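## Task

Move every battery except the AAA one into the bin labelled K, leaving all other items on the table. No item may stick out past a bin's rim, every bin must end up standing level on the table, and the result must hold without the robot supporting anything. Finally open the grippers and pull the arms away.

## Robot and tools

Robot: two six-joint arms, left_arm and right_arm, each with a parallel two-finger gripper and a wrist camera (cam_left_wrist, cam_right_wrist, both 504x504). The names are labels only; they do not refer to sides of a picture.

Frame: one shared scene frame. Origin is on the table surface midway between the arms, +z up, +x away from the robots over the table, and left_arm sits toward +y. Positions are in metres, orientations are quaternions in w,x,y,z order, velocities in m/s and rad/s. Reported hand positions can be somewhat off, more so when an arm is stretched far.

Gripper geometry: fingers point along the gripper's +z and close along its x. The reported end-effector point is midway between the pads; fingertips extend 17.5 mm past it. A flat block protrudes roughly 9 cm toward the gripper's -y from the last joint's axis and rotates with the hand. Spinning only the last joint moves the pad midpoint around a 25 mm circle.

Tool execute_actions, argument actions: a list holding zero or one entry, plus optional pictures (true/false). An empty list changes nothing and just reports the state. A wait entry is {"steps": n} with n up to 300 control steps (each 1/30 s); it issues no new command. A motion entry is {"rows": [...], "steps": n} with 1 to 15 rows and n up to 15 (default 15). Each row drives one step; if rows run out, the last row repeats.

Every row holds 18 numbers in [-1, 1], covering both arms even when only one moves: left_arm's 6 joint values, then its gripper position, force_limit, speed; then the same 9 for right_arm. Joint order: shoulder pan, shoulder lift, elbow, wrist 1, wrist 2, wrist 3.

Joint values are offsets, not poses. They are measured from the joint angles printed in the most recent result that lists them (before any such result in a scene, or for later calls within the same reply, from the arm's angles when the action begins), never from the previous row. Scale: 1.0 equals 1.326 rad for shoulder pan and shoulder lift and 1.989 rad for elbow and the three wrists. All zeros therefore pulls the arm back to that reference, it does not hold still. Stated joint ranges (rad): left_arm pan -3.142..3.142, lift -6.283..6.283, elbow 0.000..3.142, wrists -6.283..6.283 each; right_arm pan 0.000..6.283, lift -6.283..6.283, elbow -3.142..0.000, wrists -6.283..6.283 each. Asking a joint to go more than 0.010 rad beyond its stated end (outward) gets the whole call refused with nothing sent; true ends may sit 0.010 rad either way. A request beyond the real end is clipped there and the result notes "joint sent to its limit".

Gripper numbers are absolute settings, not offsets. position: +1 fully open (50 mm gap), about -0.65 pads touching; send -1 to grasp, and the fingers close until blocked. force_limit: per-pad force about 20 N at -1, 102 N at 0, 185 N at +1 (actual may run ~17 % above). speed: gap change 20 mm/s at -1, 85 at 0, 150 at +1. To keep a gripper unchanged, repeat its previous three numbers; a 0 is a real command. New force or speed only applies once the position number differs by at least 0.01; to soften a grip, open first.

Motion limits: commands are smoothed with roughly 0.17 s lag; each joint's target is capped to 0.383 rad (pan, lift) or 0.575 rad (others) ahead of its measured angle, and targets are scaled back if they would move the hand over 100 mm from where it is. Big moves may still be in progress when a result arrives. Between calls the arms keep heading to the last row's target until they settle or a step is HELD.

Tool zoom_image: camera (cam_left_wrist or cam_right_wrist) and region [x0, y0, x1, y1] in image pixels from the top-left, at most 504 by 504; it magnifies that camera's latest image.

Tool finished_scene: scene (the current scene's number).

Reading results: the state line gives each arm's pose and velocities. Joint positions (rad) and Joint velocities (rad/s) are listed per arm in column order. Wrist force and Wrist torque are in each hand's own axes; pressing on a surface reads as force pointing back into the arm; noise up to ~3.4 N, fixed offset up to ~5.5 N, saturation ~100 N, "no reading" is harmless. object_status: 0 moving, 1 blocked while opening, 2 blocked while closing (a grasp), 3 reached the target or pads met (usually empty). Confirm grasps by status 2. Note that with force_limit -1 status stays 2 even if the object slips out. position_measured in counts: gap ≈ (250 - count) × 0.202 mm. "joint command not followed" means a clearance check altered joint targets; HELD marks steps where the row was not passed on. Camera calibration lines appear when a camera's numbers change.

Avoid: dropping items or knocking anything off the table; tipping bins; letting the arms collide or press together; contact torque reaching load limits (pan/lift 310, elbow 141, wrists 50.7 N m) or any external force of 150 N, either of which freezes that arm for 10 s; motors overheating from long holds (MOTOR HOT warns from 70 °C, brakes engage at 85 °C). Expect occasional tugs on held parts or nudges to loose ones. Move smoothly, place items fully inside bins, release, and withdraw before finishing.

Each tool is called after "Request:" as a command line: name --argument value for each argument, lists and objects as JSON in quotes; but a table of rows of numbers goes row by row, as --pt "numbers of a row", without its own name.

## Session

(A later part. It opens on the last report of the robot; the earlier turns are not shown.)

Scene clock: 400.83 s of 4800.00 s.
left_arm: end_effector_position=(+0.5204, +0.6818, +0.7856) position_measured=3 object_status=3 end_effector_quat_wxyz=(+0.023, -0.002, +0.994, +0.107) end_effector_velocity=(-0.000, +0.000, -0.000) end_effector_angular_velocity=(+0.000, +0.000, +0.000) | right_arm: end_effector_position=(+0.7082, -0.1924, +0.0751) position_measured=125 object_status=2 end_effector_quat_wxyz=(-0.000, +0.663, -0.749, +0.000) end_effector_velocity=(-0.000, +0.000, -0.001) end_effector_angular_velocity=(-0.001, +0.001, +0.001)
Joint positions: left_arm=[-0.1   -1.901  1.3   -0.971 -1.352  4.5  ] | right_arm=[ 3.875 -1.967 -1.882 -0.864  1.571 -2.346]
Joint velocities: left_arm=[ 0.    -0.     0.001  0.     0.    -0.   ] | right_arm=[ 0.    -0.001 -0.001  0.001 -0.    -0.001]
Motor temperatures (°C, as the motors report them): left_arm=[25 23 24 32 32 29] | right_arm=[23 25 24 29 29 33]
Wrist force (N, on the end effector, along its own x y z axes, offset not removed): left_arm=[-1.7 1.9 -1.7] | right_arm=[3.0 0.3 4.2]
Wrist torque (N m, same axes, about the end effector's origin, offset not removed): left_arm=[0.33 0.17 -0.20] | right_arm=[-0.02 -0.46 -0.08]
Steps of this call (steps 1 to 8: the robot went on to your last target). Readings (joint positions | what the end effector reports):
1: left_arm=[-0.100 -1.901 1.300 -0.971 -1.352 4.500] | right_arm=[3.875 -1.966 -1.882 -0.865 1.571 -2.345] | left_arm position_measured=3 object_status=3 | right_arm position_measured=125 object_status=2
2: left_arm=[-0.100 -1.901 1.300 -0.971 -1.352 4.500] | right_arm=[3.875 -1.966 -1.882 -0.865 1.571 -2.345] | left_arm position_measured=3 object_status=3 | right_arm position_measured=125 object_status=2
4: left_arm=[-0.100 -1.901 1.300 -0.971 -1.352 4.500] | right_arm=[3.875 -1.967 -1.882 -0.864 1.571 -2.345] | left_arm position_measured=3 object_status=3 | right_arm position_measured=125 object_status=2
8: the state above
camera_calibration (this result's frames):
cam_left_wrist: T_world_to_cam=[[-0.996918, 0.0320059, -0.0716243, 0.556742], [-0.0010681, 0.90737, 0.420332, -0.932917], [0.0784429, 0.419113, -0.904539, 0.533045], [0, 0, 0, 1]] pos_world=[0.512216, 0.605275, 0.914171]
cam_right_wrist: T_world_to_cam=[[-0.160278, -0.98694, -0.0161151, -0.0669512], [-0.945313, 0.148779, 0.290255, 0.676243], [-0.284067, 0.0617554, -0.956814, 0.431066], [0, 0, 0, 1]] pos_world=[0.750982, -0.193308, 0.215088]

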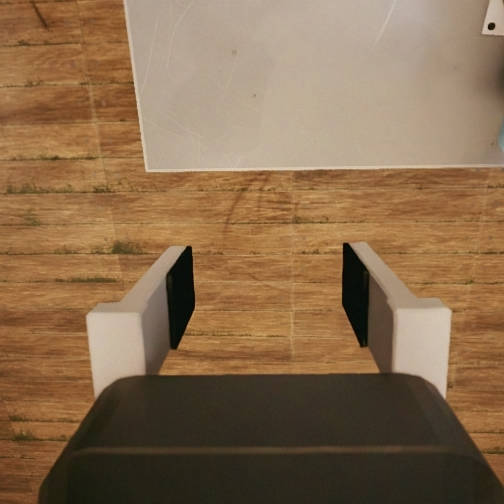

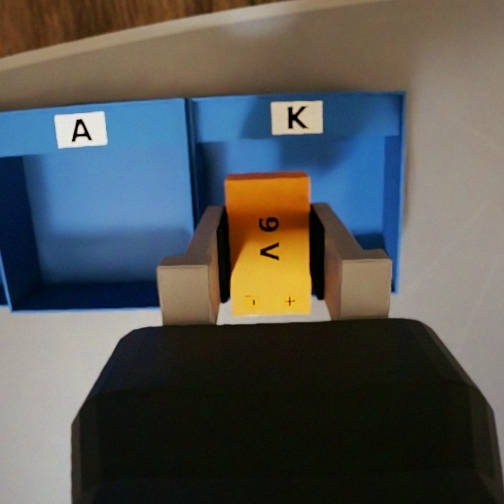

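Request:
execute_actions --actions '[{"rows": [[0,0,0,0,0,0,1,0,0,0,-0.006,-0.0017,0.0057,0,0,-1,-0.5,0],[0,0,0,0,0,0,1,0,0,0,-0.012,-0.0035,0.0115,0,0,-1,-0.5,0],[0,0,0,0,0,0,1,0,0,0,-0.018,-0.0052,0.0172,0,0,-1,-0.5,0],[0,0,0,0,0,0,1,0,0,0,-0.024,-0.007,0.023,0,0,-1,-0.5,0],[0,0,0,0,0,0,1,0,0,0,-0.03,-0.0087,0.0288,0,0,-1,-0.5,0],[0,0,0,0,0,0,1,0,0,0,-0.036,-0.0105,0.0345,0,0,-1,-0.5,0],[0,0,0,0,0,0,1,0,0,0,-0.0415,-0.0121,0.0398,0,0,-1,-0.5,0]], "steps": 15}]' --pictures false

Request:
execute_actions --actions '[{"steps": 6}]'

Scene clock: 416.60 s of 4800.00 s.
left_arm: end_effector_position=(+0.5204, +0.6818, +0.7856) position_measured=3 object_status=3 end_effector_quat_wxyz=(+0.023, -0.002, +0.994, +0.107) end_effector_velocity=(+0.000, +0.000, -0.001) end_effector_angular_velocity=(+0.000, +0.001, +0.000) | right_arm: end_effector_position=(+0.7082, -0.1923, +0.0292) position_measured=125 object_status=2 end_effector_quat_wxyz=(-0.000, +0.663, -0.749, +0.000) end_effector_velocity=(-0.000, -0.000, -0.013) end_effector_angular_velocity=(+0.000, -0.000, -0.000)
Joint positions: left_arm=[-0.1   -1.901  1.3   -0.971 -1.352  4.5  ] | right_arm=[ 3.875 -2.021 -1.905 -0.786  1.571 -2.346]
Joint velocities: left_arm=[ 0.     0.     0.001 -0.    -0.     0.   ] | right_arm=[-0.    -0.015 -0.007  0.022  0.     0.   ]
Motor temperatures (°C, as the motors report them): left_arm=[25 23 24 32 32 29] | right_arm=[23 25 24 29 29 33]
Wrist force (N, on the end effector, along its own x y z axes, offset not removed): left_arm=[-2.5 2.5 -0.5] | right_arm=[-5.0 1.4 4.0]
Wrist torque (N m, same axes, about the end effector's origin, offset not removed): left_arm=[0.54 0.30 -0.18] | right_arm=[0.28 1.08 0.08]
Steps of this call (steps 1 to 15: the robot went on to your last target; steps 16 to 90: nothing new was sent; then 12.27 s passed at rest; steps 91 to 105: all 15 steps of this action). Readings (joint positions | what the end effector reports):
91: left_arm=[-0.100 -1.901 1.300 -0.971 -1.352 4.500] | right_arm=[3.875 -1.967 -1.882 -0.863 1.571 -2.346] | left_arm position_measured=3 object_status=3 | right_arm position_measured=125 object_status=2
92: left_arm=[-0.100 -1.901 1.300 -0.971 -1.352 4.500] | right_arm=[3.875 -1.969 -1.882 -0.861 1.571 -2.346] | left_arm position_measured=3 object_status=3 | right_arm position_measured=125 object_status=2
94: left_arm=[-0.100 -1.901 1.300 -0.971 -1.352 4.500] | right_arm=[3.875 -1.977 -1.886 -0.850 1.571 -2.346] | left_arm position_measured=3 object_status=3 | right_arm position_measured=125 object_status=2
98: left_arm=[-0.100 -1.901 1.300 -0.971 -1.352 4.500] | right_arm=[3.875 -2.003 -1.897 -0.812 1.571 -2.346] | left_arm position_measured=3 object_status=3 | right_arm position_measured=125 object_status=2
105: the state above

Scene clock: 416.80 s of 4800.00 s.
left_arm: end_effector_position=(+0.5204, +0.6818, +0.7856) position_measured=3 object_status=3 end_effector_quat_wxyz=(+0.023, -0.002, +0.994, +0.107) end_effector_velocity=(-0.000, +0.000, +0.000) end_effector_angular_velocity=(-0.000, -0.000, -0.000) | right_arm: end_effector_position=(+0.7084, -0.1923, +0.0285) position_measured=125 object_status=2 end_effector_quat_wxyz=(-0.000, +0.663, -0.749, +0.000) end_effector_velocity=(+0.000, +0.000, -0.001) end_effector_angular_velocity=(+0.001, -0.001, -0.000)
Joint positions: left_arm=[-0.1   -1.901  1.3   -0.971 -1.352  4.5  ] | right_arm=[ 3.875 -2.022 -1.905 -0.785  1.571 -2.346]
Joint velocities: left_arm=[ 0.    -0.    -0.     0.     0.     0.001] | right_arm=[ 0.    -0.001  0.     0.002 -0.     0.   ]
Motor temperatures (°C, as the motors report them): left_arm=[25 23 24 32 32 29] | right_arm=[23 25 24 29 29 33]
Wrist force (N, on the end effector, along its own x y z axes, offset not removed): left_arm=[-2.8 1.9 -0.8] | right_arm=[14.4 15.3 -47.7]
Wrist torque (N m, same axes, about the end effector's origin, offset not removed): left_arm=[0.45 0.37 -0.22] | right_arm=[-0.23 -0.34 0.00]
Steps of this call (steps 1 to 6: the robot went on to your last target). Readings (joint positions | what the end effector reports):
1: left_arm=[-0.100 -1.901 1.300 -0.971 -1.352 4.500] | right_arm=[3.875 -2.021 -1.905 -0.786 1.571 -2.346] | left_arm position_measured=3 object_status=3 | right_arm position_measured=125 object_status=2
2: left_arm=[-0.100 -1.901 1.300 -0.971 -1.352 4.500] | right_arm=[3.875 -2.021 -1.905 -0.785 1.571 -2.346] | left_arm position_measured=3 object_status=3 | right_arm position_measured=125 object_status=2
4: left_arm=[-0.100 -1.901 1.300 -0.971 -1.352 4.500] | right_arm=[3.875 -2.022 -1.905 -0.785 1.571 -2.346] | left_arm position_measured=3 object_status=3 | right_arm position_measured=125 object_status=2
6: the state above
camera_calibration (this result's frames):
cam_left_wrist: T_world_to_cam=[[-0.996918, 0.0320059, -0.0716243, 0.556742], [-0.00106811, 0.90737, 0.420332, -0.932917], [0.0784428, 0.419113, -0.904539, 0.533045], [0, 0, 0, 1]] pos_world=[0.512216, 0.605275, 0.914171]
cam_right_wrist: T_world_to_cam=[[-0.160223, -0.986942, -0.0165223, -0.0675409], [-0.945456, 0.148636, 0.289864, 0.690004], [-0.283623, 0.062064, -0.956925, 0.386327], [0, 0, 0, 1]] pos_world=[0.751118, -0.193195, 0.168563]

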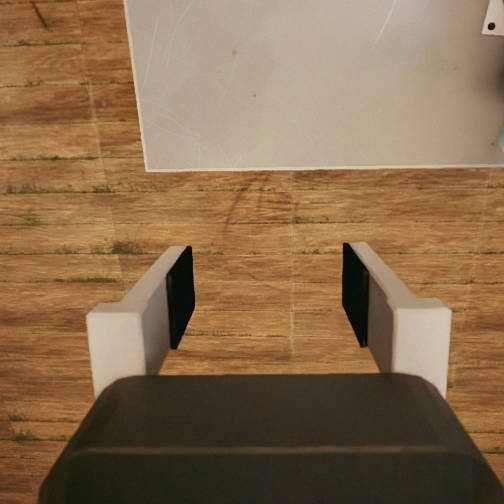

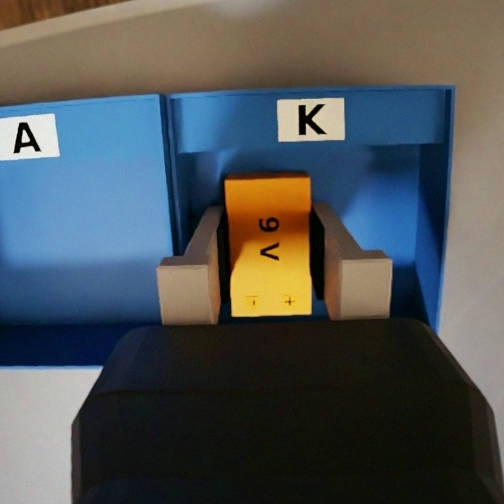

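Request:
execute_actions --actions '[{"rows": [[0,0,0,0,0,0,1,0,0,0,0.0011,0.0003,-0.001,0,0,-1,-0.5,0],[0,0,0,0,0,0,1,0,0,0,0.0011,0.0003,-0.001,0,0,-1,-0.5,0],[0,0,0,0,0,0,1,0,0,0,0.0011,0.0003,-0.001,0,0,-1,-0.5,0],[0,0,0,0,0,0,1,0,0,0,0.0011,0.0003,-0.001,0,0,-1,-0.5,0],[0,0,0,0,0,0,1,0,0,0,0.0011,0.0003,-0.001,0,0,-1,-0.5,0],[0,0,0,0,0,0,1,0,0,0,0.0011,0.0003,-0.001,0,0,-1,-0.5,0],[0,0,0,0,0,0,1,0,0,0,0.0011,0.0003,-0.001,0,0,0.37,-0.5,-0.5]], "steps": 15}]'

Scene clock: 431.83 s of 4800.00 s.
left_arm: end_effector_position=(+0.5204, +0.6818, +0.7856) position_measured=3 object_status=3 end_effector_quat_wxyz=(+0.023, -0.002, +0.994, +0.107) end_effector_velocity=(-0.000, -0.000, +0.000) end_effector_angular_velocity=(-0.000, -0.000, -0.001) | right_arm: end_effector_position=(+0.7081, -0.1924, +0.0293) position_measured=97 object_status=0 end_effector_quat_wxyz=(+0.000, +0.663, -0.749, +0.000) end_effector_velocity=(+0.002, +0.001, +0.003) end_effector_angular_velocity=(+0.003, -0.004, +0.001)
Joint positions: left_arm=[-0.1   -1.901  1.3   -0.971 -1.352  4.5  ] | right_arm=[ 3.875 -2.021 -1.905 -0.787  1.571 -2.346]
Joint velocities: left_arm=[-0.001 -0.     0.     0.    -0.     0.   ] | right_arm=[-0.     0.002  0.003  0.    -0.    -0.001]
Motor temperatures (°C, as the motors report them): left_arm=[25 23 24 32 32 29] | right_arm=[23 25 24 29 29 33]
Wrist force (N, on the end effector, along its own x y z axes, offset not removed): left_arm=[-2.9 1.7 0.4] | right_arm=[-0.8 3.0 -2.5]
Wrist torque (N m, same axes, about the end effector's origin, offset not removed): left_arm=[0.45 0.39 -0.25] | right_arm=[0.34 0.36 -0.09]
Steps of this call (steps 1 to 15: the robot went on to your last target; steps 16 to 90: nothing new was sent; then 11.53 s passed at rest; steps 91 to 105: all 15 steps of this action). Readings (joint positions | what the end effector reports):
91: left_arm=[-0.100 -1.901 1.300 -0.971 -1.352 4.500] | right_arm=[3.875 -2.022 -1.906 -0.785 1.571 -2.346] | left_arm position_measured=3 object_status=3 | right_arm position_measured=125 object_status=2
92: left_arm=[-0.100 -1.901 1.300 -0.971 -1.352 4.500] | right_arm=[3.875 -2.022 -1.906 -0.785 1.571 -2.346] | left_arm position_measured=3 object_status=3 | right_arm position_measured=125 object_status=2
94: left_arm=[-0.100 -1.901 1.300 -0.971 -1.352 4.500] | right_arm=[3.875 -2.021 -1.906 -0.786 1.571 -2.346] | left_arm position_measured=3 object_status=3 | right_arm position_measured=125 object_status=2
98: left_arm=[-0.100 -1.901 1.300 -0.971 -1.352 4.500] | right_arm=[3.875 -2.021 -1.905 -0.787 1.571 -2.346] | left_arm position_measured=3 object_status=3 | right_arm position_measured=112 object_status=0
105: the state above
camera_calibration (this result's frames):
cam_left_wrist: T_world_to_cam=[[-0.996918, 0.0320061, -0.0716241, 0.556742], [-0.00106785, 0.90737, 0.420332, -0.932917], [0.0784427, 0.419114, -0.904539, 0.533045], [0, 0, 0, 1]] pos_world=[0.512216, 0.605275, 0.914171]
cam_right_wrist: T_world_to_cam=[[-0.160273, -0.986943, -0.0159974, -0.0677163], [-0.945285, 0.148802, 0.290335, 0.689499], [-0.284163, 0.0616549, -0.956791, 0.387296], [0, 0, 0, 1]] pos_world=[0.750975, -0.19331, 0.169293]

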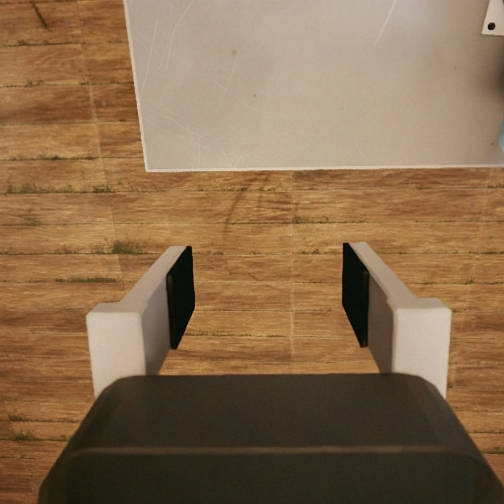

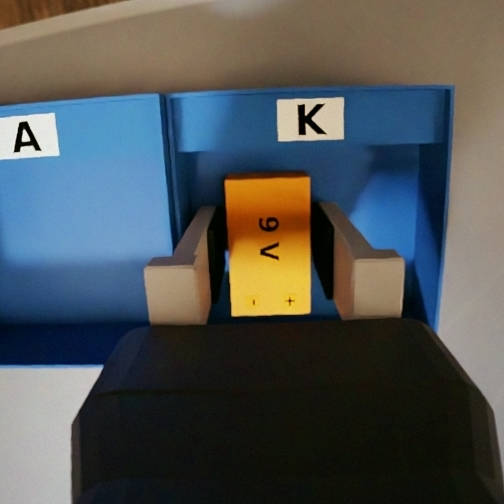

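Request:
execute_actions --actions '[{"rows": [[0,0,0,0,0,0,1,0,0,0,0.008,0.0024,-0.008,0,0,0.37,-0.5,-0.5],[0,0,0,0,0,0,1,0,0,0,0.016,0.0048,-0.016,0,0,0.37,-0.5,-0.5],[0,0,0,0,0,0,1,0,0,0,0.025,0.0072,-0.024,0,0,0.37,-0.5,-0.5],[0,0,0,0,0,0,1,0,0,0,0.033,0.0096,-0.032,0,0,0.37,-0.5,-0.5],[0,0,0,0,0,0,1,0,0,0,0.041,0.012,-0.04,0,0,0.37,-0.5,-0.5],[0,0,0,0,0,0,1,0,0,0,0.049,0.0143,-0.047,0,0,0.37,-0.5,-0.5],[0,0,0,0,0,0,1,0,0,0,0.049,0.0143,-0.047,0,0,0.37,-0.5,-0.5],[0,0,0,0,0,0,1,0,0,0.017,0.057,0.0043,-0.042,0,-0.028,0.37,-0.5,-0.5],[0,0,0,0,0,0,1,0,0,0.034,0.065,-0.0057,-0.0375,0,-0.056,0.37,-0.5,-0.5],[0,0,0,0,0,0,1,0,0,0.051,0.073,-0.0157,-0.033,0,-0.084,0.37,-0.5,-0.5],[0,0,0,0,0,0,1,0,0,0.068,0.081,-0.0257,-0.028,0,-0.112,0.37,-0.5,-0.5],[0,0,0,0,0,0,1,0,0,0.085,0.089,-0.0358,-0.023,0,-0.14,0.7,-0.5,0],[0,0,0,0,0,0,1,0,0,0.102,0.097,-0.0458,-0.0185,0,-0.168,0.7,-0.5,0],[0,0,0,0,0,0,1,0,0,0.119,0.105,-0.0558,-0.014,0,-0.196,0.7,-0.5,0],[0,0,0,0,0,0,1,0,0,0.1367,0.1123,-0.0658,-0.009,0,-0.2247,0.7,-0.5,0]], "steps": 15}]' --pictures false

Request:
execute_actions --actions '[{"steps": 16}]'

Scene clock: 474.17 s of 4800.00 s.
left_arm: end_effector_position=(+0.5204, +0.6818, +0.7856) position_measured=3 object_status=3 end_effector_quat_wxyz=(+0.023, -0.002, +0.994, +0.107) end_effector_velocity=(-0.000, +0.000, +0.000) end_effector_angular_velocity=(-0.000, -0.001, +0.001) | right_arm: end_effector_position=(+0.6386, -0.1431, +0.0774) position_measured=51 object_status=0 end_effector_quat_wxyz=(-0.001, +0.776, -0.631, +0.000) end_effector_velocity=(-0.448, +0.272, -0.039) end_effector_angular_velocity=(-0.004, -0.002, +2.100)
Joint positions: left_arm=[-0.1   -1.901  1.3   -0.971 -1.352  4.5  ] | right_arm=[ 3.975 -1.909 -1.965 -0.836  1.571 -2.574]
Joint velocities: left_arm=[ 0.    -0.001  0.    -0.     0.    -0.001] | right_arm=[ 0.618  0.304 -0.541  0.236 -0.    -1.482]
Motor temperatures (°C, as the motors report them): left_arm=[25 23 24 32 32 29] | right_arm=[23 25 24 29 29 33]
Wrist force (N, on the end effector, along its own x y z axes, offset not removed): left_arm=[-2.8 1.8 -0.7] | right_arm=[-5.5 -1.9 -0.2]
Wrist torque (N m, same axes, about the end effector's origin, offset not removed): left_arm=[0.49 0.29 -0.12] | right_arm=[-0.23 1.35 0.16]
Steps of this call (steps 1 to 15: the robot went on to your last target; steps 16 to 90: nothing new was sent; then 38.83 s passed at rest; steps 91 to 105: all 15 steps of this action). Readings (joint positions | what the end effector reports):
91: left_arm=[-0.100 -1.901 1.300 -0.971 -1.352 4.500] | right_arm=[3.875 -2.020 -1.905 -0.787 1.571 -2.346] | left_arm position_measured=3 object_status=3 | right_arm position_measured=97 object_status=3
92: left_arm=[-0.100 -1.901 1.300 -0.971 -1.352 4.500] | right_arm=[3.875 -2.018 -1.904 -0.790 1.571 -2.346] | left_arm position_measured=3 object_status=3 | right_arm position_measured=97 object_status=3
94: left_arm=[-0.100 -1.901 1.300 -0.971 -1.352 4.500] | right_arm=[3.875 -2.007 -1.899 -0.806 1.571 -2.346] | left_arm position_measured=3 object_status=3 | right_arm position_measured=97 object_status=3
98: left_arm=[-0.100 -1.901 1.300 -0.971 -1.352 4.500] | right_arm=[3.875 -1.973 -1.885 -0.854 1.571 -2.346] | left_arm position_measured=3 object_status=3 | right_arm position_measured=97 object_status=3
105: the state above

Scene clock: 474.70 s of 4800.00 s.
left_arm: end_effector_position=(+0.5204, +0.6818, +0.7856) position_measured=3 object_status=3 end_effector_quat_wxyz=(+0.023, -0.002, +0.994, +0.107) end_effector_velocity=(-0.000, -0.000, -0.000) end_effector_angular_velocity=(+0.000, -0.000, -0.001) | right_arm: end_effector_position=(+0.5782, -0.1107, +0.0701) position_measured=48 object_status=3 end_effector_quat_wxyz=(-0.000, +0.861, -0.508, +0.000) end_effector_velocity=(-0.002, +0.002, -0.000) end_effector_angular_velocity=(-0.000, +0.000, +0.011)
Joint positions: left_arm=[-0.1   -1.901  1.3   -0.971 -1.352  4.5  ] | right_arm=[ 4.056 -1.872 -2.036 -0.805  1.571 -2.792]
Joint velocities: left_arm=[-0.001 -0.     0.     0.     0.     0.   ] | right_arm=[ 0.004  0.001 -0.002  0.001 -0.    -0.008]
Motor temperatures (°C, as the motors report them): left_arm=[25 23 24 32 32 29] | right_arm=[23 25 24 29 29 33]
Wrist force (N, on the end effector, along its own x y z axes, offset not removed): left_arm=[-0.7 2.6 -0.2] | right_arm=[2.5 4.6 -0.2]
Wrist torque (N m, same axes, about the end effector's origin, offset not removed): left_arm=[0.63 -0.05 -0.18] | right_arm=[0.50 -0.27 -0.23]
Steps of this call (steps 1 to 16: the robot went on to your last target). Readings (joint positions | what the end effector reports):
1: left_arm=[-0.100 -1.901 1.300 -0.971 -1.352 4.500] | right_arm=[3.996 -1.899 -1.984 -0.827 1.571 -2.625] | left_arm position_measured=3 object_status=3 | right_arm position_measured=48 object_status=0
2: left_arm=[-0.100 -1.901 1.300 -0.971 -1.352 4.500] | right_arm=[4.014 -1.891 -1.999 -0.821 1.571 -2.673] | left_arm position_measured=3 object_status=3 | right_arm position_measured=48 object_status=0
4: left_arm=[-0.100 -1.901 1.300 -0.971 -1.352 4.500] | right_arm=[4.036 -1.881 -2.019 -0.812 1.571 -2.737] | left_arm position_measured=3 object_status=3 | right_arm position_measured=48 object_status=0
8: left_arm=[-0.100 -1.901 1.300 -0.971 -1.352 4.500] | right_arm=[4.052 -1.874 -2.032 -0.806 1.571 -2.780] | left_arm position_measured=3 object_status=3 | right_arm position_measured=48 object_status=3
16: the state above
camera_calibration (this result's frames):
cam_left_wrist: T_world_to_cam=[[-0.996918, 0.032006, -0.0716243, 0.556742], [-0.00106802, 0.90737, 0.420332, -0.932917], [0.0784428, 0.419113, -0.904539, 0.533045], [0, 0, 0, 1]] pos_world=[0.512216, 0.605275, 0.914171]
cam_right_wrist: T_world_to_cam=[[0.449487, -0.893143, -0.0160551, -0.349404], [-0.852692, -0.434348, 0.290272, 0.424568], [-0.266227, -0.116783, -0.95681, 0.354261], [0, 0, 0, 1]] pos_world=[0.613393, -0.086286, 0.210111]

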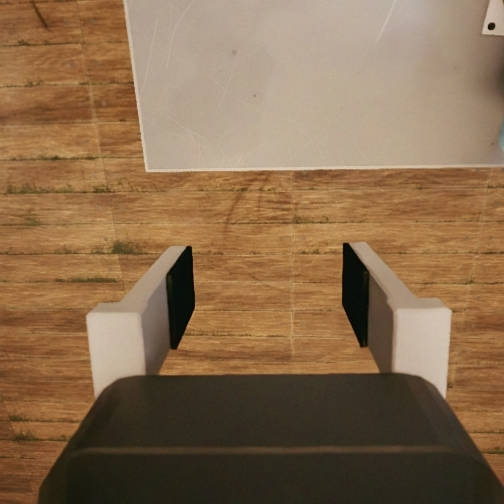

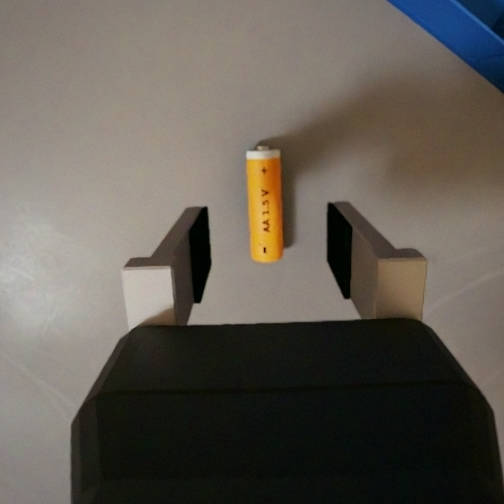

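Request:
execute_actions --actions '[{"rows": [[0,0,0,0,0,0,1,0,0,0,-0.008,-0.002,0.0075,0,0,0.7,-0.5,0],[0,0,0,0,0,0,1,0,0,0,-0.017,-0.0045,0.016,0,0,0.7,-0.5,0],[0,0,0,0,0,0,1,0,0,0,-0.026,-0.007,0.024,0,0,0.7,-0.5,0],[0,0,0,0,0,0,1,0,0,0,-0.035,-0.009,0.0325,0,0,0.7,-0.5,0],[0,0,0,0,0,0,1,0,0,0,-0.043,-0.0113,0.04,0,0,0.7,-0.5,0],[0,0,0,0,0,0,1,0,0,0,-0.0493,-0.013,0.0459,0,0,0.7,-0.5,0]], "steps": 15}]' --pictures false

Request:
execute_actions --actions '[{"rows": [[0,0,0,0,0,0,1,0,0,0,-0.001,-0.0003,0.001,0,0,-1,-0.5,0]], "steps": 15}]'

Scene clock: 494.97 s of 4800.00 s.
left_arm: end_effector_position=(+0.5204, +0.6818, +0.7856) position_measured=3 object_status=3 end_effector_quat_wxyz=(+0.023, -0.002, +0.994, +0.107) end_effector_velocity=(+0.001, -0.000, -0.000) end_effector_angular_velocity=(+0.000, +0.001, +0.000) | right_arm: end_effector_position=(+0.5782, -0.1106, +0.0220) position_measured=48 object_status=3 end_effector_quat_wxyz=(-0.000, +0.861, -0.508, +0.000) end_effector_velocity=(+0.000, -0.000, -0.010) end_effector_angular_velocity=(+0.001, -0.001, -0.000)
Joint positions: left_arm=[-0.1   -1.901  1.3   -0.971 -1.352  4.5  ] | right_arm=[ 4.056 -1.936 -2.061 -0.715  1.571 -2.792]
Joint velocities: left_arm=[-0.     0.001 -0.     0.     0.    -0.   ] | right_arm=[-0.    -0.013 -0.005  0.02  -0.    -0.   ]
Motor temperatures (°C, as the motors report them): left_arm=[25 23 24 32 32 29] | right_arm=[23 25 24 29 29 33]
Wrist force (N, on the end effector, along its own x y z axes, offset not removed): left_arm=[-0.9 0.7 -0.3] | right_arm=[4.3 2.3 -1.6]
Wrist torque (N m, same axes, about the end effector's origin, offset not removed): left_arm=[0.21 0.01 -0.26] | right_arm=[0.31 -0.50 -0.26]
Steps of this call (steps 1 to 15: the robot went on to your last target; steps 16 to 90: nothing new was sent; then 16.77 s passed at rest; steps 91 to 105: all 15 steps of this action). Readings (joint positions | what the end effector reports):
91: left_arm=[-0.100 -1.901 1.300 -0.971 -1.352 4.500] | right_arm=[4.056 -1.872 -2.036 -0.804 1.571 -2.792] | left_arm position_measured=3 object_status=3 | right_arm position_measured=48 object_status=3
92: left_arm=[-0.100 -1.901 1.300 -0.971 -1.352 4.500] | right_arm=[4.056 -1.874 -2.037 -0.801 1.571 -2.792] | left_arm position_measured=3 object_status=3 | right_arm position_measured=48 object_status=3
94: left_arm=[-0.100 -1.901 1.300 -0.971 -1.352 4.500] | right_arm=[4.056 -1.885 -2.041 -0.786 1.571 -2.792] | left_arm position_measured=3 object_status=3 | right_arm position_measured=48 object_status=3
98: left_arm=[-0.100 -1.901 1.300 -0.971 -1.352 4.500] | right_arm=[4.056 -1.920 -2.055 -0.738 1.571 -2.792] | left_arm position_measured=3 object_status=3 | right_arm position_measured=48 object_status=3
105: the state above

Scene clock: 495.47 s of 4800.00 s.
left_arm: end_effector_position=(+0.5204, +0.6818, +0.7856) position_measured=3 object_status=3 end_effector_quat_wxyz=(+0.023, -0.002, +0.994, +0.107) end_effector_velocity=(+0.000, -0.000, -0.001) end_effector_angular_velocity=(+0.000, +0.001, +0.001) | right_arm: end_effector_position=(+0.5782, -0.1107, +0.0210) position_measured=186 object_status=0 end_effector_quat_wxyz=(-0.000, +0.861, -0.508, +0.000) end_effector_velocity=(-0.000, +0.001, +0.000) end_effector_angular_velocity=(+0.001, -0.000, +0.001)
Joint positions: left_arm=[-0.1   -1.901  1.3   -0.971 -1.352  4.5  ] | right_arm=[ 4.056 -1.937 -2.062 -0.713  1.571 -2.792]
Joint velocities: left_arm=[-0.     0.     0.001  0.     0.    -0.001] | right_arm=[ 0.001 -0.     0.001 -0.    -0.     0.   ]
Motor temperatures (°C, as the motors report them): left_arm=[25 23 24 32 32 29] | right_arm=[23 25 24 29 29 33]
Wrist force (N, on the end effector, along its own x y z axes, offset not removed): left_arm=[-0.8 1.8 -1.9] | right_arm=[-3.9 -0.8 -9.0]
Wrist torque (N m, same axes, about the end effector's origin, offset not removed): left_arm=[0.43 -0.07 -0.17] | right_arm=[-0.38 0.81 0.26]
Steps of this call (steps 1 to 15: all 15 steps of this action). Readings (joint positions | what the end effector reports):
1: left_arm=[-0.100 -1.901 1.300 -0.971 -1.352 4.500] | right_arm=[4.056 -1.936 -2.061 -0.715 1.571 -2.792] | left_arm position_measured=3 object_status=3 | right_arm position_measured=55 object_status=0
2: left_arm=[-0.100 -1.901 1.300 -0.971 -1.352 4.500] | right_arm=[4.056 -1.937 -2.061 -0.714 1.571 -2.792] | left_arm position_measured=3 object_status=3 | right_arm position_measured=69 object_status=0
4: left_arm=[-0.100 -1.901 1.300 -0.971 -1.352 4.500] | right_arm=[4.056 -1.937 -2.062 -0.714 1.571 -2.792] | left_arm position_measured=3 object_status=3 | right_arm position_measured=97 object_status=0
8: left_arm=[-0.100 -1.901 1.300 -0.971 -1.352 4.500] | right_arm=[4.056 -1.937 -2.062 -0.713 1.571 -2.792] | left_arm position_measured=3 object_status=3 | right_arm position_measured=153 object_status=0
15: the state above
camera_calibration (this result's frames):
cam_left_wrist: T_world_to_cam=[[-0.996918, 0.0320062, -0.0716242, 0.556742], [-0.00106784, 0.90737, 0.420332, -0.932917], [0.0784429, 0.419113, -0.904539, 0.533045], [0, 0, 0, 1]] pos_world=[0.512216, 0.605275, 0.914171]
cam_right_wrist: T_world_to_cam=[[0.449536, -0.893117, -0.0161105, -0.35018], [-0.852697, -0.434425, 0.290142, 0.438835], [-0.266129, -0.116692, -0.956848, 0.307275], [0, 0, 0, 1]] pos_world=[0.613387, -0.0862545, 0.16105]

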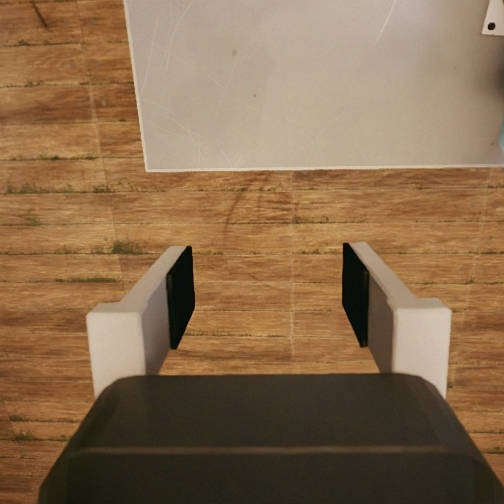

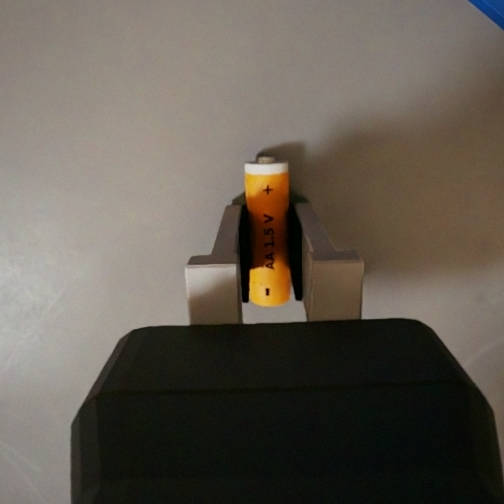

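Request:
execute_actions --actions '[{"rows": [[0,0,0,0,0,0,1,0,0,0,0.011,0.003,-0.01,0,0,-1,-0.5,0],[0,0,0,0,0,0,1,0,0,0,0.022,0.006,-0.02,0,0,-1,-0.5,0],[0,0,0,0,0,0,1,0,0,0,0.033,0.0085,-0.03,0,0,-1,-0.5,0],[0,0,0,0,0,0,1,0,0,0,0.043,0.011,-0.04,0,0,-1,-0.5,0],[0,0,0,0,0,0,1,0,0,0,0.054,0.014,-0.05,0,0,-1,-0.5,0],[0,0,0,0,0,0,1,0,0,0,0.0644,0.017,-0.06,0,0,-1,-0.5,0],[0,0,0,0,0,0,1,0,0,-0.017,0.057,0.0226,-0.061,0,0.0235,-1,-0.5,0],[0,0,0,0,0,0,1,0,0,-0.035,0.05,0.028,-0.0617,0,0.047,-1,-0.5,0],[0,0,0,0,0,0,1,0,0,-0.052,0.043,0.034,-0.0625,0,0.07,-1,-0.5,0],[0,0,0,0,0,0,1,0,0,-0.069,0.036,0.0394,-0.0633,0,0.094,-1,-0.5,0],[0,0,0,0,0,0,1,0,0,-0.087,0.029,0.045,-0.064,0,0.1175,-1,-0.5,0],[0,0,0,0,0,0,1,0,0,-0.104,0.0215,0.0507,-0.065,0,0.141,-1,-0.5,0],[0,0,0,0,0,0,1,0,0,-0.121,0.014,0.0563,-0.066,0,0.1645,-1,-0.5,0],[0,0,0,0,0,0,1,0,0,-0.139,0.007,0.062,-0.0667,0,0.188,-1,-0.5,0],[0,0,0,0,0,0,1,0,0,-0.1562,0.0001,0.0675,-0.0675,0,0.2115,-1,-0.5,0]], "steps": 15}]' --pictures false

Request:
execute_actions --actions '[{"steps": 18}]'

Scene clock: 531.10 s of 4800.00 s.
left_arm: end_effector_position=(+0.5204, +0.6818, +0.7856) position_measured=3 object_status=3 end_effector_quat_wxyz=(+0.023, -0.002, +0.994, +0.107) end_effector_velocity=(+0.001, -0.000, -0.000) end_effector_angular_velocity=(+0.000, +0.001, -0.000) | right_arm: end_effector_position=(+0.6531, -0.1738, +0.0782) position_measured=186 object_status=2 end_effector_quat_wxyz=(-0.000, +0.756, -0.655, +0.000) end_effector_velocity=(+0.374, -0.368, -0.020) end_effector_angular_velocity=(-0.001, +0.002, -1.941)
Joint positions: left_arm=[-0.1   -1.901  1.3   -0.971 -1.352  4.5  ] | right_arm=[ 3.933 -1.905 -1.968 -0.839  1.571 -2.553]
Joint velocities: left_arm=[ 0.     0.001 -0.     0.     0.     0.   ] | right_arm=[-0.647 -0.251  0.323 -0.074  0.     1.295]
Motor temperatures (°C, as the motors report them): left_arm=[25 23 24 32 32 29] | right_arm=[23 25 24 29 29 33]
Wrist force (N, on the end effector, along its own x y z axes, offset not removed): left_arm=[-3.5 2.9 -1.4] | right_arm=[-2.0 1.6 2.8]
Wrist torque (N m, same axes, about the end effector's origin, offset not removed): left_arm=[0.55 0.50 -0.22] | right_arm=[0.04 0.49 0.12]
Steps of this call (steps 1 to 15: the robot went on to your last target; steps 16 to 90: nothing new was sent; then 32.13 s passed at rest; steps 91 to 105: all 15 steps of this action). Readings (joint positions | what the end effector reports):
91: left_arm=[-0.100 -1.901 1.300 -0.971 -1.352 4.500] | right_arm=[4.056 -1.937 -2.062 -0.713 1.571 -2.792] | left_arm position_measured=3 object_status=3 | right_arm position_measured=186 object_status=2
92: left_arm=[-0.100 -1.901 1.300 -0.971 -1.352 4.500] | right_arm=[4.056 -1.934 -2.061 -0.717 1.571 -2.792] | left_arm position_measured=3 object_status=3 | right_arm position_measured=186 object_status=2
94: left_arm=[-0.100 -1.901 1.300 -0.971 -1.352 4.500] | right_arm=[4.056 -1.920 -2.055 -0.737 1.571 -2.792] | left_arm position_measured=3 object_status=3 | right_arm position_measured=186 object_status=2
98: left_arm=[-0.100 -1.901 1.300 -0.971 -1.352 4.500] | right_arm=[4.052 -1.878 -2.035 -0.798 1.571 -2.784] | left_arm position_measured=3 object_status=3 | right_arm position_measured=186 object_status=2
105: the state above

Scene clock: 531.70 s of 4800.00 s.
left_arm: end_effector_position=(+0.5204, +0.6818, +0.7856) position_measured=3 object_status=3 end_effector_quat_wxyz=(+0.023, -0.002, +0.994, +0.107) end_effector_velocity=(-0.001, +0.000, +0.001) end_effector_angular_velocity=(-0.000, -0.001, -0.001) | right_arm: end_effector_position=(+0.6989, -0.2252, +0.0751) position_measured=186 object_status=2 end_effector_quat_wxyz=(-0.000, +0.663, -0.749, +0.000) end_effector_velocity=(+0.000, -0.001, -0.000) end_effector_angular_velocity=(-0.000, +0.000, -0.004)
Joint positions: left_arm=[-0.1   -1.901  1.3   -0.971 -1.352  4.5  ] | right_arm=[ 3.849 -1.937 -1.928 -0.847  1.571 -2.371]
Joint velocities: left_arm=[-0.    -0.001 -0.     0.    -0.     0.001] | right_arm=[-0.001 -0.     0.    -0.     0.     0.003]
Motor temperatures (°C, as the motors report them): left_arm=[25 23 24 32 32 29] | right_arm=[23 25 24 29 29 33]
Wrist force (N, on the end effector, along its own x y z axes, offset not removed): left_arm=[-3.4 3.3 0.0] | right_arm=[-2.3 1.1 -4.7]
Wrist torque (N m, same axes, about the end effector's origin, offset not removed): left_arm=[0.84 0.40 -0.15] | right_arm=[-0.12 0.58 0.23]
Steps of this call (steps 1 to 18: the robot went on to your last target). Readings (joint positions | what the end effector reports):
1: left_arm=[-0.100 -1.901 1.300 -0.971 -1.352 4.500] | right_arm=[3.911 -1.914 -1.957 -0.842 1.571 -2.509] | left_arm position_measured=3 object_status=3 | right_arm position_measured=186 object_status=2
2: left_arm=[-0.100 -1.901 1.300 -0.971 -1.352 4.500] | right_arm=[3.892 -1.921 -1.948 -0.843 1.571 -2.469] | left_arm position_measured=3 object_status=3 | right_arm position_measured=186 object_status=2
4: left_arm=[-0.100 -1.901 1.300 -0.971 -1.352 4.500] | right_arm=[3.869 -1.929 -1.937 -0.846 1.571 -2.417] | left_arm position_measured=3 object_status=3 | right_arm position_measured=186 object_status=2
8: left_arm=[-0.100 -1.901 1.300 -0.971 -1.352 4.500] | right_arm=[3.853 -1.935 -1.930 -0.847 1.571 -2.381] | left_arm position_measured=3 object_status=3 | right_arm position_measured=186 object_status=2
18: the state above
camera_calibration (this result's frames):
cam_left_wrist: T_world_to_cam=[[-0.996918, 0.0320059, -0.0716243, 0.556742], [-0.00106813, 0.90737, 0.420332, -0.932917], [0.0784428, 0.419113, -0.904539, 0.533045], [0, 0, 0, 1]] pos_world=[0.512216, 0.605275, 0.914171]
cam_right_wrist: T_world_to_cam=[[-0.160293, -0.986935, -0.0163115, -0.100814], [-0.945381, 0.14875, 0.29005, 0.672387], [-0.283834, 0.0619134, -0.956873, 0.430341], [0, 0, 0, 1]] pos_world=[0.741647, -0.226158, 0.215111]

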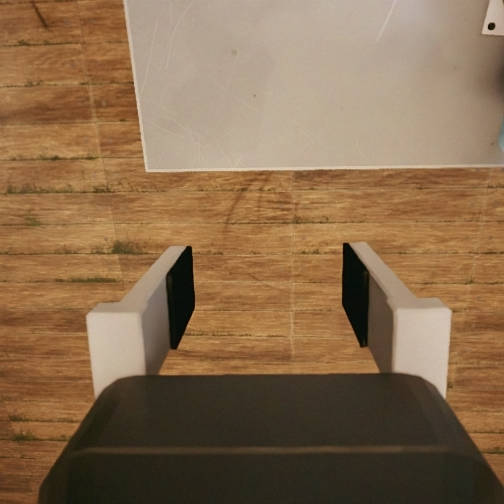

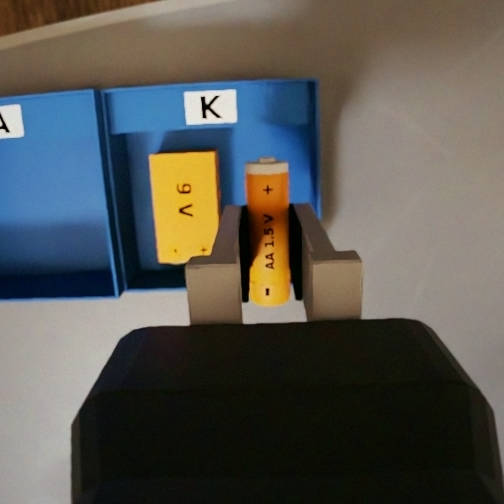

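Request:
execute_actions --actions '[{"rows": [[0,0,0,0,0,0,1,0,0,0,-0.006,-0.0017,0.0057,0,0,-1,-0.5,0],[0,0,0,0,0,0,1,0,0,0,-0.012,-0.0035,0.0115,0,0,-1,-0.5,0],[0,0,0,0,0,0,1,0,0,0,-0.018,-0.0052,0.0172,0,0,-1,-0.5,0],[0,0,0,0,0,0,1,0,0,0,-0.024,-0.007,0.023,0,0,-1,-0.5,0],[0,0,0,0,0,0,1,0,0,0,-0.03,-0.0087,0.0288,0,0,-1,-0.5,0],[0,0,0,0,0,0,1,0,0,0,-0.036,-0.0105,0.0345,0,0,-1,-0.5,0],[0,0,0,0,0,0,1,0,0,0,-0.042,-0.0121,0.0401,0,0,-1,-0.5,0]], "steps": 15}]' --pictures false

Request:
execute_actions --actions '[{"rows": [[0,0,0,0,0,0,1,0,0,0,-0.001,-0.0003,0.001,0,0,-1,-0.5,0],[0,0,0,0,0,0,1,0,0,0,-0.001,-0.0003,0.001,0,0,-1,-0.5,0],[0,0,0,0,0,0,1,0,0,0,-0.001,-0.0003,0.001,0,0,-1,-0.5,0],[0,0,0,0,0,0,1,0,0,0,-0.001,-0.0003,0.001,0,0,-1,-0.5,0],[0,0,0,0,0,0,1,0,0,0,-0.001,-0.0003,0.001,0,0,-0.02,-0.5,-0.5]], "steps": 13}]'

Scene clock: 549.60 s of 4800.00 s.
left_arm: end_effector_position=(+0.5204, +0.6818, +0.7856) position_measured=3 object_status=3 end_effector_quat_wxyz=(+0.023, -0.002, +0.994, +0.107) end_effector_velocity=(-0.000, +0.000, -0.001) end_effector_angular_velocity=(+0.000, +0.001, +0.002) | right_arm: end_effector_position=(+0.6989, -0.2253, +0.0302) position_measured=186 object_status=2 end_effector_quat_wxyz=(-0.000, +0.662, -0.749, +0.000) end_effector_velocity=(-0.001, +0.001, -0.013) end_effector_angular_velocity=(+0.000, -0.000, +0.002)
Joint positions: left_arm=[-0.1   -1.901  1.3   -0.971 -1.352  4.5  ] | right_arm=[ 3.849 -1.991 -1.951 -0.77   1.571 -2.371]
Joint velocities: left_arm=[ 0.001 -0.     0.001 -0.     0.    -0.002] | right_arm=[ 0.001 -0.015 -0.007  0.023  0.    -0.001]
Motor temperatures (°C, as the motors report them): left_arm=[25 23 24 32 32 29] | right_arm=[23 25 24 29 29 33]
Wrist force (N, on the end effector, along its own x y z axes, offset not removed): left_arm=[-2.6 1.0 0.0] | right_arm=[3.4 -0.9 -1.8]
Wrist torque (N m, same axes, about the end effector's origin, offset not removed): left_arm=[0.38 0.26 -0.16] | right_arm=[-0.09 -0.16 -0.23]
Steps of this call (steps 1 to 15: the robot went on to your last target; steps 16 to 90: nothing new was sent; then 14.40 s passed at rest; steps 91 to 105: all 15 steps of this action). Readings (joint positions | what the end effector reports):
91: left_arm=[-0.100 -1.901 1.300 -0.971 -1.352 4.500] | right_arm=[3.849 -1.937 -1.927 -0.847 1.571 -2.371] | left_arm position_measured=3 object_status=3 | right_arm position_measured=186 object_status=2
92: left_arm=[-0.100 -1.901 1.300 -0.971 -1.352 4.500] | right_arm=[3.849 -1.939 -1.928 -0.845 1.571 -2.371] | left_arm position_measured=3 object_status=3 | right_arm position_measured=186 object_status=2
94: left_arm=[-0.100 -1.901 1.300 -0.971 -1.352 4.500] | right_arm=[3.849 -1.947 -1.931 -0.834 1.571 -2.371] | left_arm position_measured=3 object_status=3 | right_arm position_measured=186 object_status=2
98: left_arm=[-0.100 -1.901 1.300 -0.971 -1.352 4.500] | right_arm=[3.849 -1.973 -1.943 -0.796 1.571 -2.371] | left_arm position_measured=3 object_status=3 | right_arm position_measured=186 object_status=2
105: the state above

Scene clock: 550.03 s of 4800.00 s.
left_arm: end_effector_position=(+0.5204, +0.6818, +0.7856) position_measured=3 object_status=3 end_effector_quat_wxyz=(+0.023, -0.002, +0.994, +0.107) end_effector_velocity=(-0.000, -0.000, +0.001) end_effector_angular_velocity=(-0.000, -0.001, -0.001) | right_arm: end_effector_position=(+0.6989, -0.2253, +0.0291) position_measured=155 object_status=0 end_effector_quat_wxyz=(-0.000, +0.662, -0.749, +0.000) end_effector_velocity=(+0.000, +0.000, +0.000) end_effector_angular_velocity=(+0.000, -0.000, -0.000)
Joint positions: left_arm=[-0.1   -1.901  1.3   -0.971 -1.352  4.5  ] | right_arm=[ 3.849 -1.993 -1.952 -0.768  1.571 -2.371]
Joint velocities: left_arm=[-0.    -0.    -0.001 -0.    -0.     0.001] | right_arm=[ 0. -0.  0.  0.  0.  0.]
Motor temperatures (°C, as the motors report them): left_arm=[25 23 24 32 32 29] | right_arm=[23 25 24 29 29 33]
Wrist force (N, on the end effector, along its own x y z axes, offset not removed): left_arm=[-1.1 2.0 -0.1] | right_arm=[-3.4 2.1 -1.1]
Wrist torque (N m, same axes, about the end effector's origin, offset not removed): left_arm=[0.47 0.08 -0.24] | right_arm=[0.37 0.90 -0.20]
Steps of this call (steps 1 to 13: all 13 steps of this action). Readings (joint positions | what the end effector reports):
1: left_arm=[-0.100 -1.901 1.300 -0.971 -1.352 4.500] | right_arm=[3.849 -1.992 -1.951 -0.769 1.571 -2.371] | left_arm position_measured=3 object_status=3 | right_arm position_measured=186 object_status=2
2: left_arm=[-0.100 -1.901 1.300 -0.971 -1.352 4.500] | right_arm=[3.849 -1.992 -1.951 -0.769 1.571 -2.371] | left_arm position_measured=3 object_status=3 | right_arm position_measured=186 object_status=2
4: left_arm=[-0.100 -1.901 1.300 -0.971 -1.352 4.500] | right_arm=[3.849 -1.992 -1.951 -0.768 1.571 -2.371] | left_arm position_measured=3 object_status=3 | right_arm position_measured=186 object_status=2
8: left_arm=[-0.100 -1.901 1.300 -0.971 -1.352 4.500] | right_arm=[3.849 -1.993 -1.951 -0.768 1.571 -2.371] | left_arm position_measured=3 object_status=3 | right_arm position_measured=158 object_status=0
13: the state above
camera_calibration (this result's frames):
cam_left_wrist: T_world_to_cam=[[-0.996918, 0.032006, -0.0716246, 0.556742], [-0.00106814, 0.90737, 0.420332, -0.932917], [0.0784431, 0.419113, -0.904539, 0.533045], [0, 0, 0, 1]] pos_world=[0.512216, 0.605275, 0.914172]
cam_right_wrist: T_world_to_cam=[[-0.160426, -0.986912, -0.016356, -0.101478], [-0.945375, 0.148867, 0.290009, 0.685811], [-0.283778, 0.0619874, -0.956884, 0.386334], [0, 0, 0, 1]] pos_world=[0.741702, -0.226192, 0.169126]

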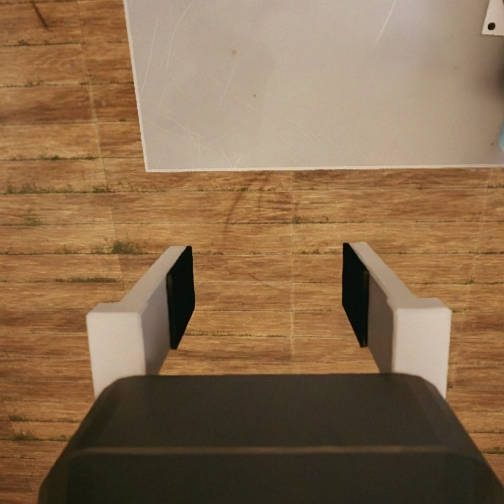

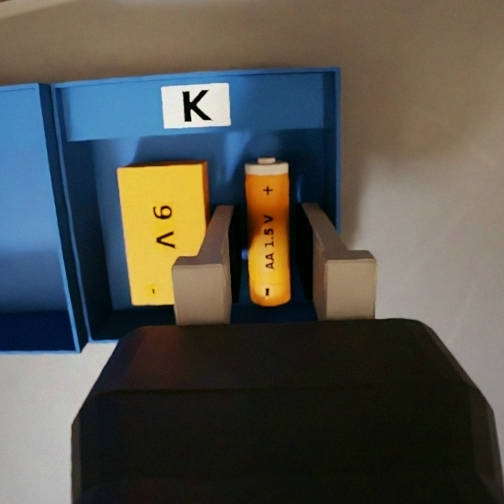

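Lift and retreat.

Request:
execute_actions --actions '[{"rows": [[0,0,0,0,0,0,1,0,0,0,0.008,0.0024,-0.008,0,0,-0.02,-0.5,-0.5],[0,0,0,0,0,0,1,0,0,0,0.016,0.0048,-0.016,0,0,-0.02,-0.5,-0.5],[0,0,0,0,0,0,1,0,0,0,0.025,0.0072,-0.024,0,0,-0.02,-0.5,-0.5],[0,0,0,0,0,0,1,0,0,0,0.035,0.01,-0.033,0,0,-0.02,-0.5,-0.5],[0,0,0,0,0,0,1,0,0,0,0.048,0.014,-0.046,0,0,-0.02,-0.5,-0.5],[0,0,0,0,0,0,1,0,0,0,0.065,0.018,-0.061,0,0,-0.02,-0.5,-0.5],[0,0,0,0,0,0,1,0,0,0,0.085,0.02,-0.077,0,0,-0.02,-0.5,-0.5],[0,0,0,0,0,0,1,0,0,0,0.11,0.02,-0.093,0,0,-0.02,-0.5,-0.5],[0,0,0,0,0,0,1,0,0,0,0.135,0.02,-0.11,0,0,-0.02,-0.5,-0.5],[0,0,0,0,0,0,1,0,0,0,0.16,0.02,-0.127,0,0,1,-0.5,0],[0,0,0,0,0,0,1,0,0,0,0.185,0.02,-0.143,0,0,1,-0.5,0],[0,0,0,0,0,0,1,0,0,0,0.21,0.02,-0.16,0,0,1,-0.5,0],[0,0,0,0,0,0,1,0,0,0,0.235,0.02,-0.177,0,0,1,-0.5,0],[0,0,0,0,0,0,1,0,0,0,0.26,0.02,-0.193,0,0,1,-0.5,0],[0,0,0,0,0,0,1,0,0,0,0.28,0.02,-0.207,0,0,1,-0.5,0]], "steps": 15}]' --pictures false

Request:
execute_actions --actions '[{"steps": 18}]'

Scene clock: 565.30 s of 4800.00 s.
left_arm: end_effector_position=(+0.5204, +0.6818, +0.7856) position_measured=3 object_status=3 end_effector_quat_wxyz=(+0.023, -0.002, +0.994, +0.107) end_effector_velocity=(+0.000, -0.000, +0.000) end_effector_angular_velocity=(+0.000, -0.000, -0.002) | right_arm: end_effector_position=(+0.6631, -0.2524, +0.2030) position_measured=78 object_status=0 end_effector_quat_wxyz=(-0.000, +0.662, -0.749, +0.000) end_effector_velocity=(-0.224, -0.169, +0.542) end_effector_angular_velocity=(+0.003, -0.004, -0.000)
Joint positions: left_arm=[-0.1   -1.901  1.3   -0.971 -1.352  4.5  ] | right_arm=[ 3.849 -1.744 -1.913 -1.055  1.571 -2.371]
Joint velocities: left_arm=[-0.     0.    -0.001 -0.     0.     0.002] | right_arm=[ 0.001  0.888  0.011 -0.894 -0.     0.001]
Motor temperatures (°C, as the motors report them): left_arm=[25 23 24 32 32 29] | right_arm=[23 25 24 29 29 33]
Wrist force (N, on the end effector, along its own x y z axes, offset not removed): left_arm=[-2.1 1.1 -1.7] | right_arm=[0.2 -4.3 0.2]
Wrist torque (N m, same axes, about the end effector's origin, offset not removed): left_arm=[0.29 0.32 -0.22] | right_arm=[-0.90 0.42 -0.09]
Steps of this call (steps 1 to 15: the robot went on to your last target; steps 16 to 90: nothing new was sent; then 11.77 s passed at rest; steps 91 to 105: all 15 steps of this action). Readings (joint positions | what the end effector reports):
91: left_arm=[-0.100 -1.901 1.300 -0.971 -1.352 4.500] | right_arm=[3.849 -1.993 -1.952 -0.768 1.571 -2.371] | left_arm position_measured=3 object_status=3 | right_arm position_measured=155 object_status=3
92: left_arm=[-0.100 -1.901 1.300 -0.971 -1.352 4.500] | right_arm=[3.849 -1.991 -1.951 -0.771 1.571 -2.371] | left_arm position_measured=3 object_status=3 | right_arm position_measured=155 object_status=3
94: left_arm=[-0.100 -1.901 1.300 -0.971 -1.352 4.500] | right_arm=[3.849 -1.980 -1.946 -0.787 1.571 -2.371] | left_arm position_measured=3 object_status=3 | right_arm position_measured=155 object_status=3
98: left_arm=[-0.100 -1.901 1.300 -0.971 -1.352 4.500] | right_arm=[3.849 -1.931 -1.927 -0.853 1.571 -2.371] | left_arm position_measured=3 object_status=3 | right_arm position_measured=155 object_status=3
105: the state above

Scene clock: 565.90 s of 4800.00 s.
left_arm: end_effector_position=(+0.5204, +0.6818, +0.7856) position_measured=3 object_status=3 end_effector_quat_wxyz=(+0.023, -0.002, +0.994, +0.107) end_effector_velocity=(+0.000, -0.000, +0.000) end_effector_angular_velocity=(-0.000, +0.000, -0.000) | right_arm: end_effector_position=(+0.6281, -0.2789, +0.2747) position_measured=3 object_status=3 end_effector_quat_wxyz=(+0.000, +0.662, -0.749, +0.000) end_effector_velocity=(-0.001, -0.000, +0.001) end_effector_angular_velocity=(-0.000, -0.000, +0.001)
Joint positions: left_arm=[-0.1   -1.901  1.3   -0.971 -1.352  4.5  ] | right_arm=[ 3.849 -1.622 -1.912 -1.179  1.571 -2.371]
Joint velocities: left_arm=[-0.     0.001 -0.001 -0.    -0.     0.   ] | right_arm=[ 0.     0.002 -0.    -0.002 -0.    -0.001]
Motor temperatures (°C, as the motors report them): left_arm=[25 23 24 32 32 29] | right_arm=[23 25 24 29 29 33]
Wrist force (N, on the end effector, along its own x y z axes, offset not removed): left_arm=[-1.6 1.7 -0.1] | right_arm=[0.2 2.4 -2.7]
Wrist torque (N m, same axes, about the end effector's origin, offset not removed): left_arm=[0.45 0.11 -0.14] | right_arm=[0.36 0.18 -0.10]
Steps of this call (steps 1 to 18: the robot went on to your last target). Readings (joint positions | what the end effector reports):
1: left_arm=[-0.100 -1.901 1.300 -0.971 -1.352 4.500] | right_arm=[3.849 -1.714 -1.912 -1.085 1.571 -2.371] | left_arm position_measured=3 object_status=3 | right_arm position_measured=64 object_status=0
2: left_arm=[-0.100 -1.901 1.300 -0.971 -1.352 4.500] | right_arm=[3.849 -1.687 -1.912 -1.112 1.571 -2.371] | left_arm position_measured=3 object_status=3 | right_arm position_measured=50 object_status=0
4: left_arm=[-0.100 -1.901 1.300 -0.971 -1.352 4.500] | right_arm=[3.849 -1.652 -1.912 -1.148 1.571 -2.371] | left_arm position_measured=3 object_status=3 | right_arm position_measured=22 object_status=0
8: left_arm=[-0.100 -1.901 1.300 -0.971 -1.352 4.500] | right_arm=[3.849 -1.628 -1.912 -1.173 1.571 -2.371] | left_arm position_measured=3 object_status=3 | right_arm position_measured=3 object_status=0
18: the state above
camera_calibration (this result's frames):
cam_left_wrist: T_world_to_cam=[[-0.996918, 0.0320061, -0.0716247, 0.556742], [-0.00106812, 0.90737, 0.420332, -0.932917], [0.0784433, 0.419113, -0.904539, 0.533045], [0, 0, 0, 1]] pos_world=[0.512216, 0.605275, 0.914172]
cam_right_wrist: T_world_to_cam=[[-0.160439, -0.986919, -0.0158046, -0.161867], [-0.945198, 0.149004, 0.290515, 0.555377], [-0.28436, 0.0615483, -0.95674, 0.604751], [0, 0, 0, 1]] pos_world=[0.670939, -0.279725, 0.414686]

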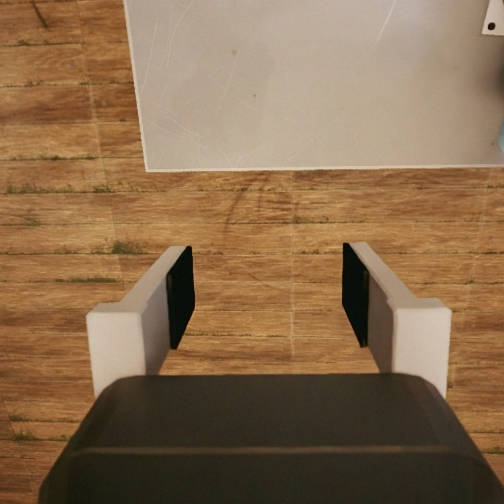

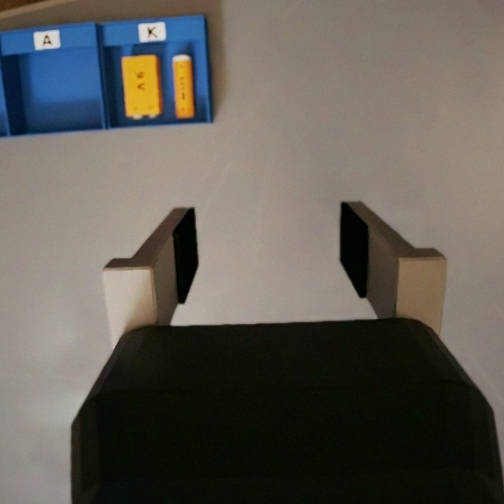

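Request:
finished_scene --scene 1

The scene is finished: the task was done.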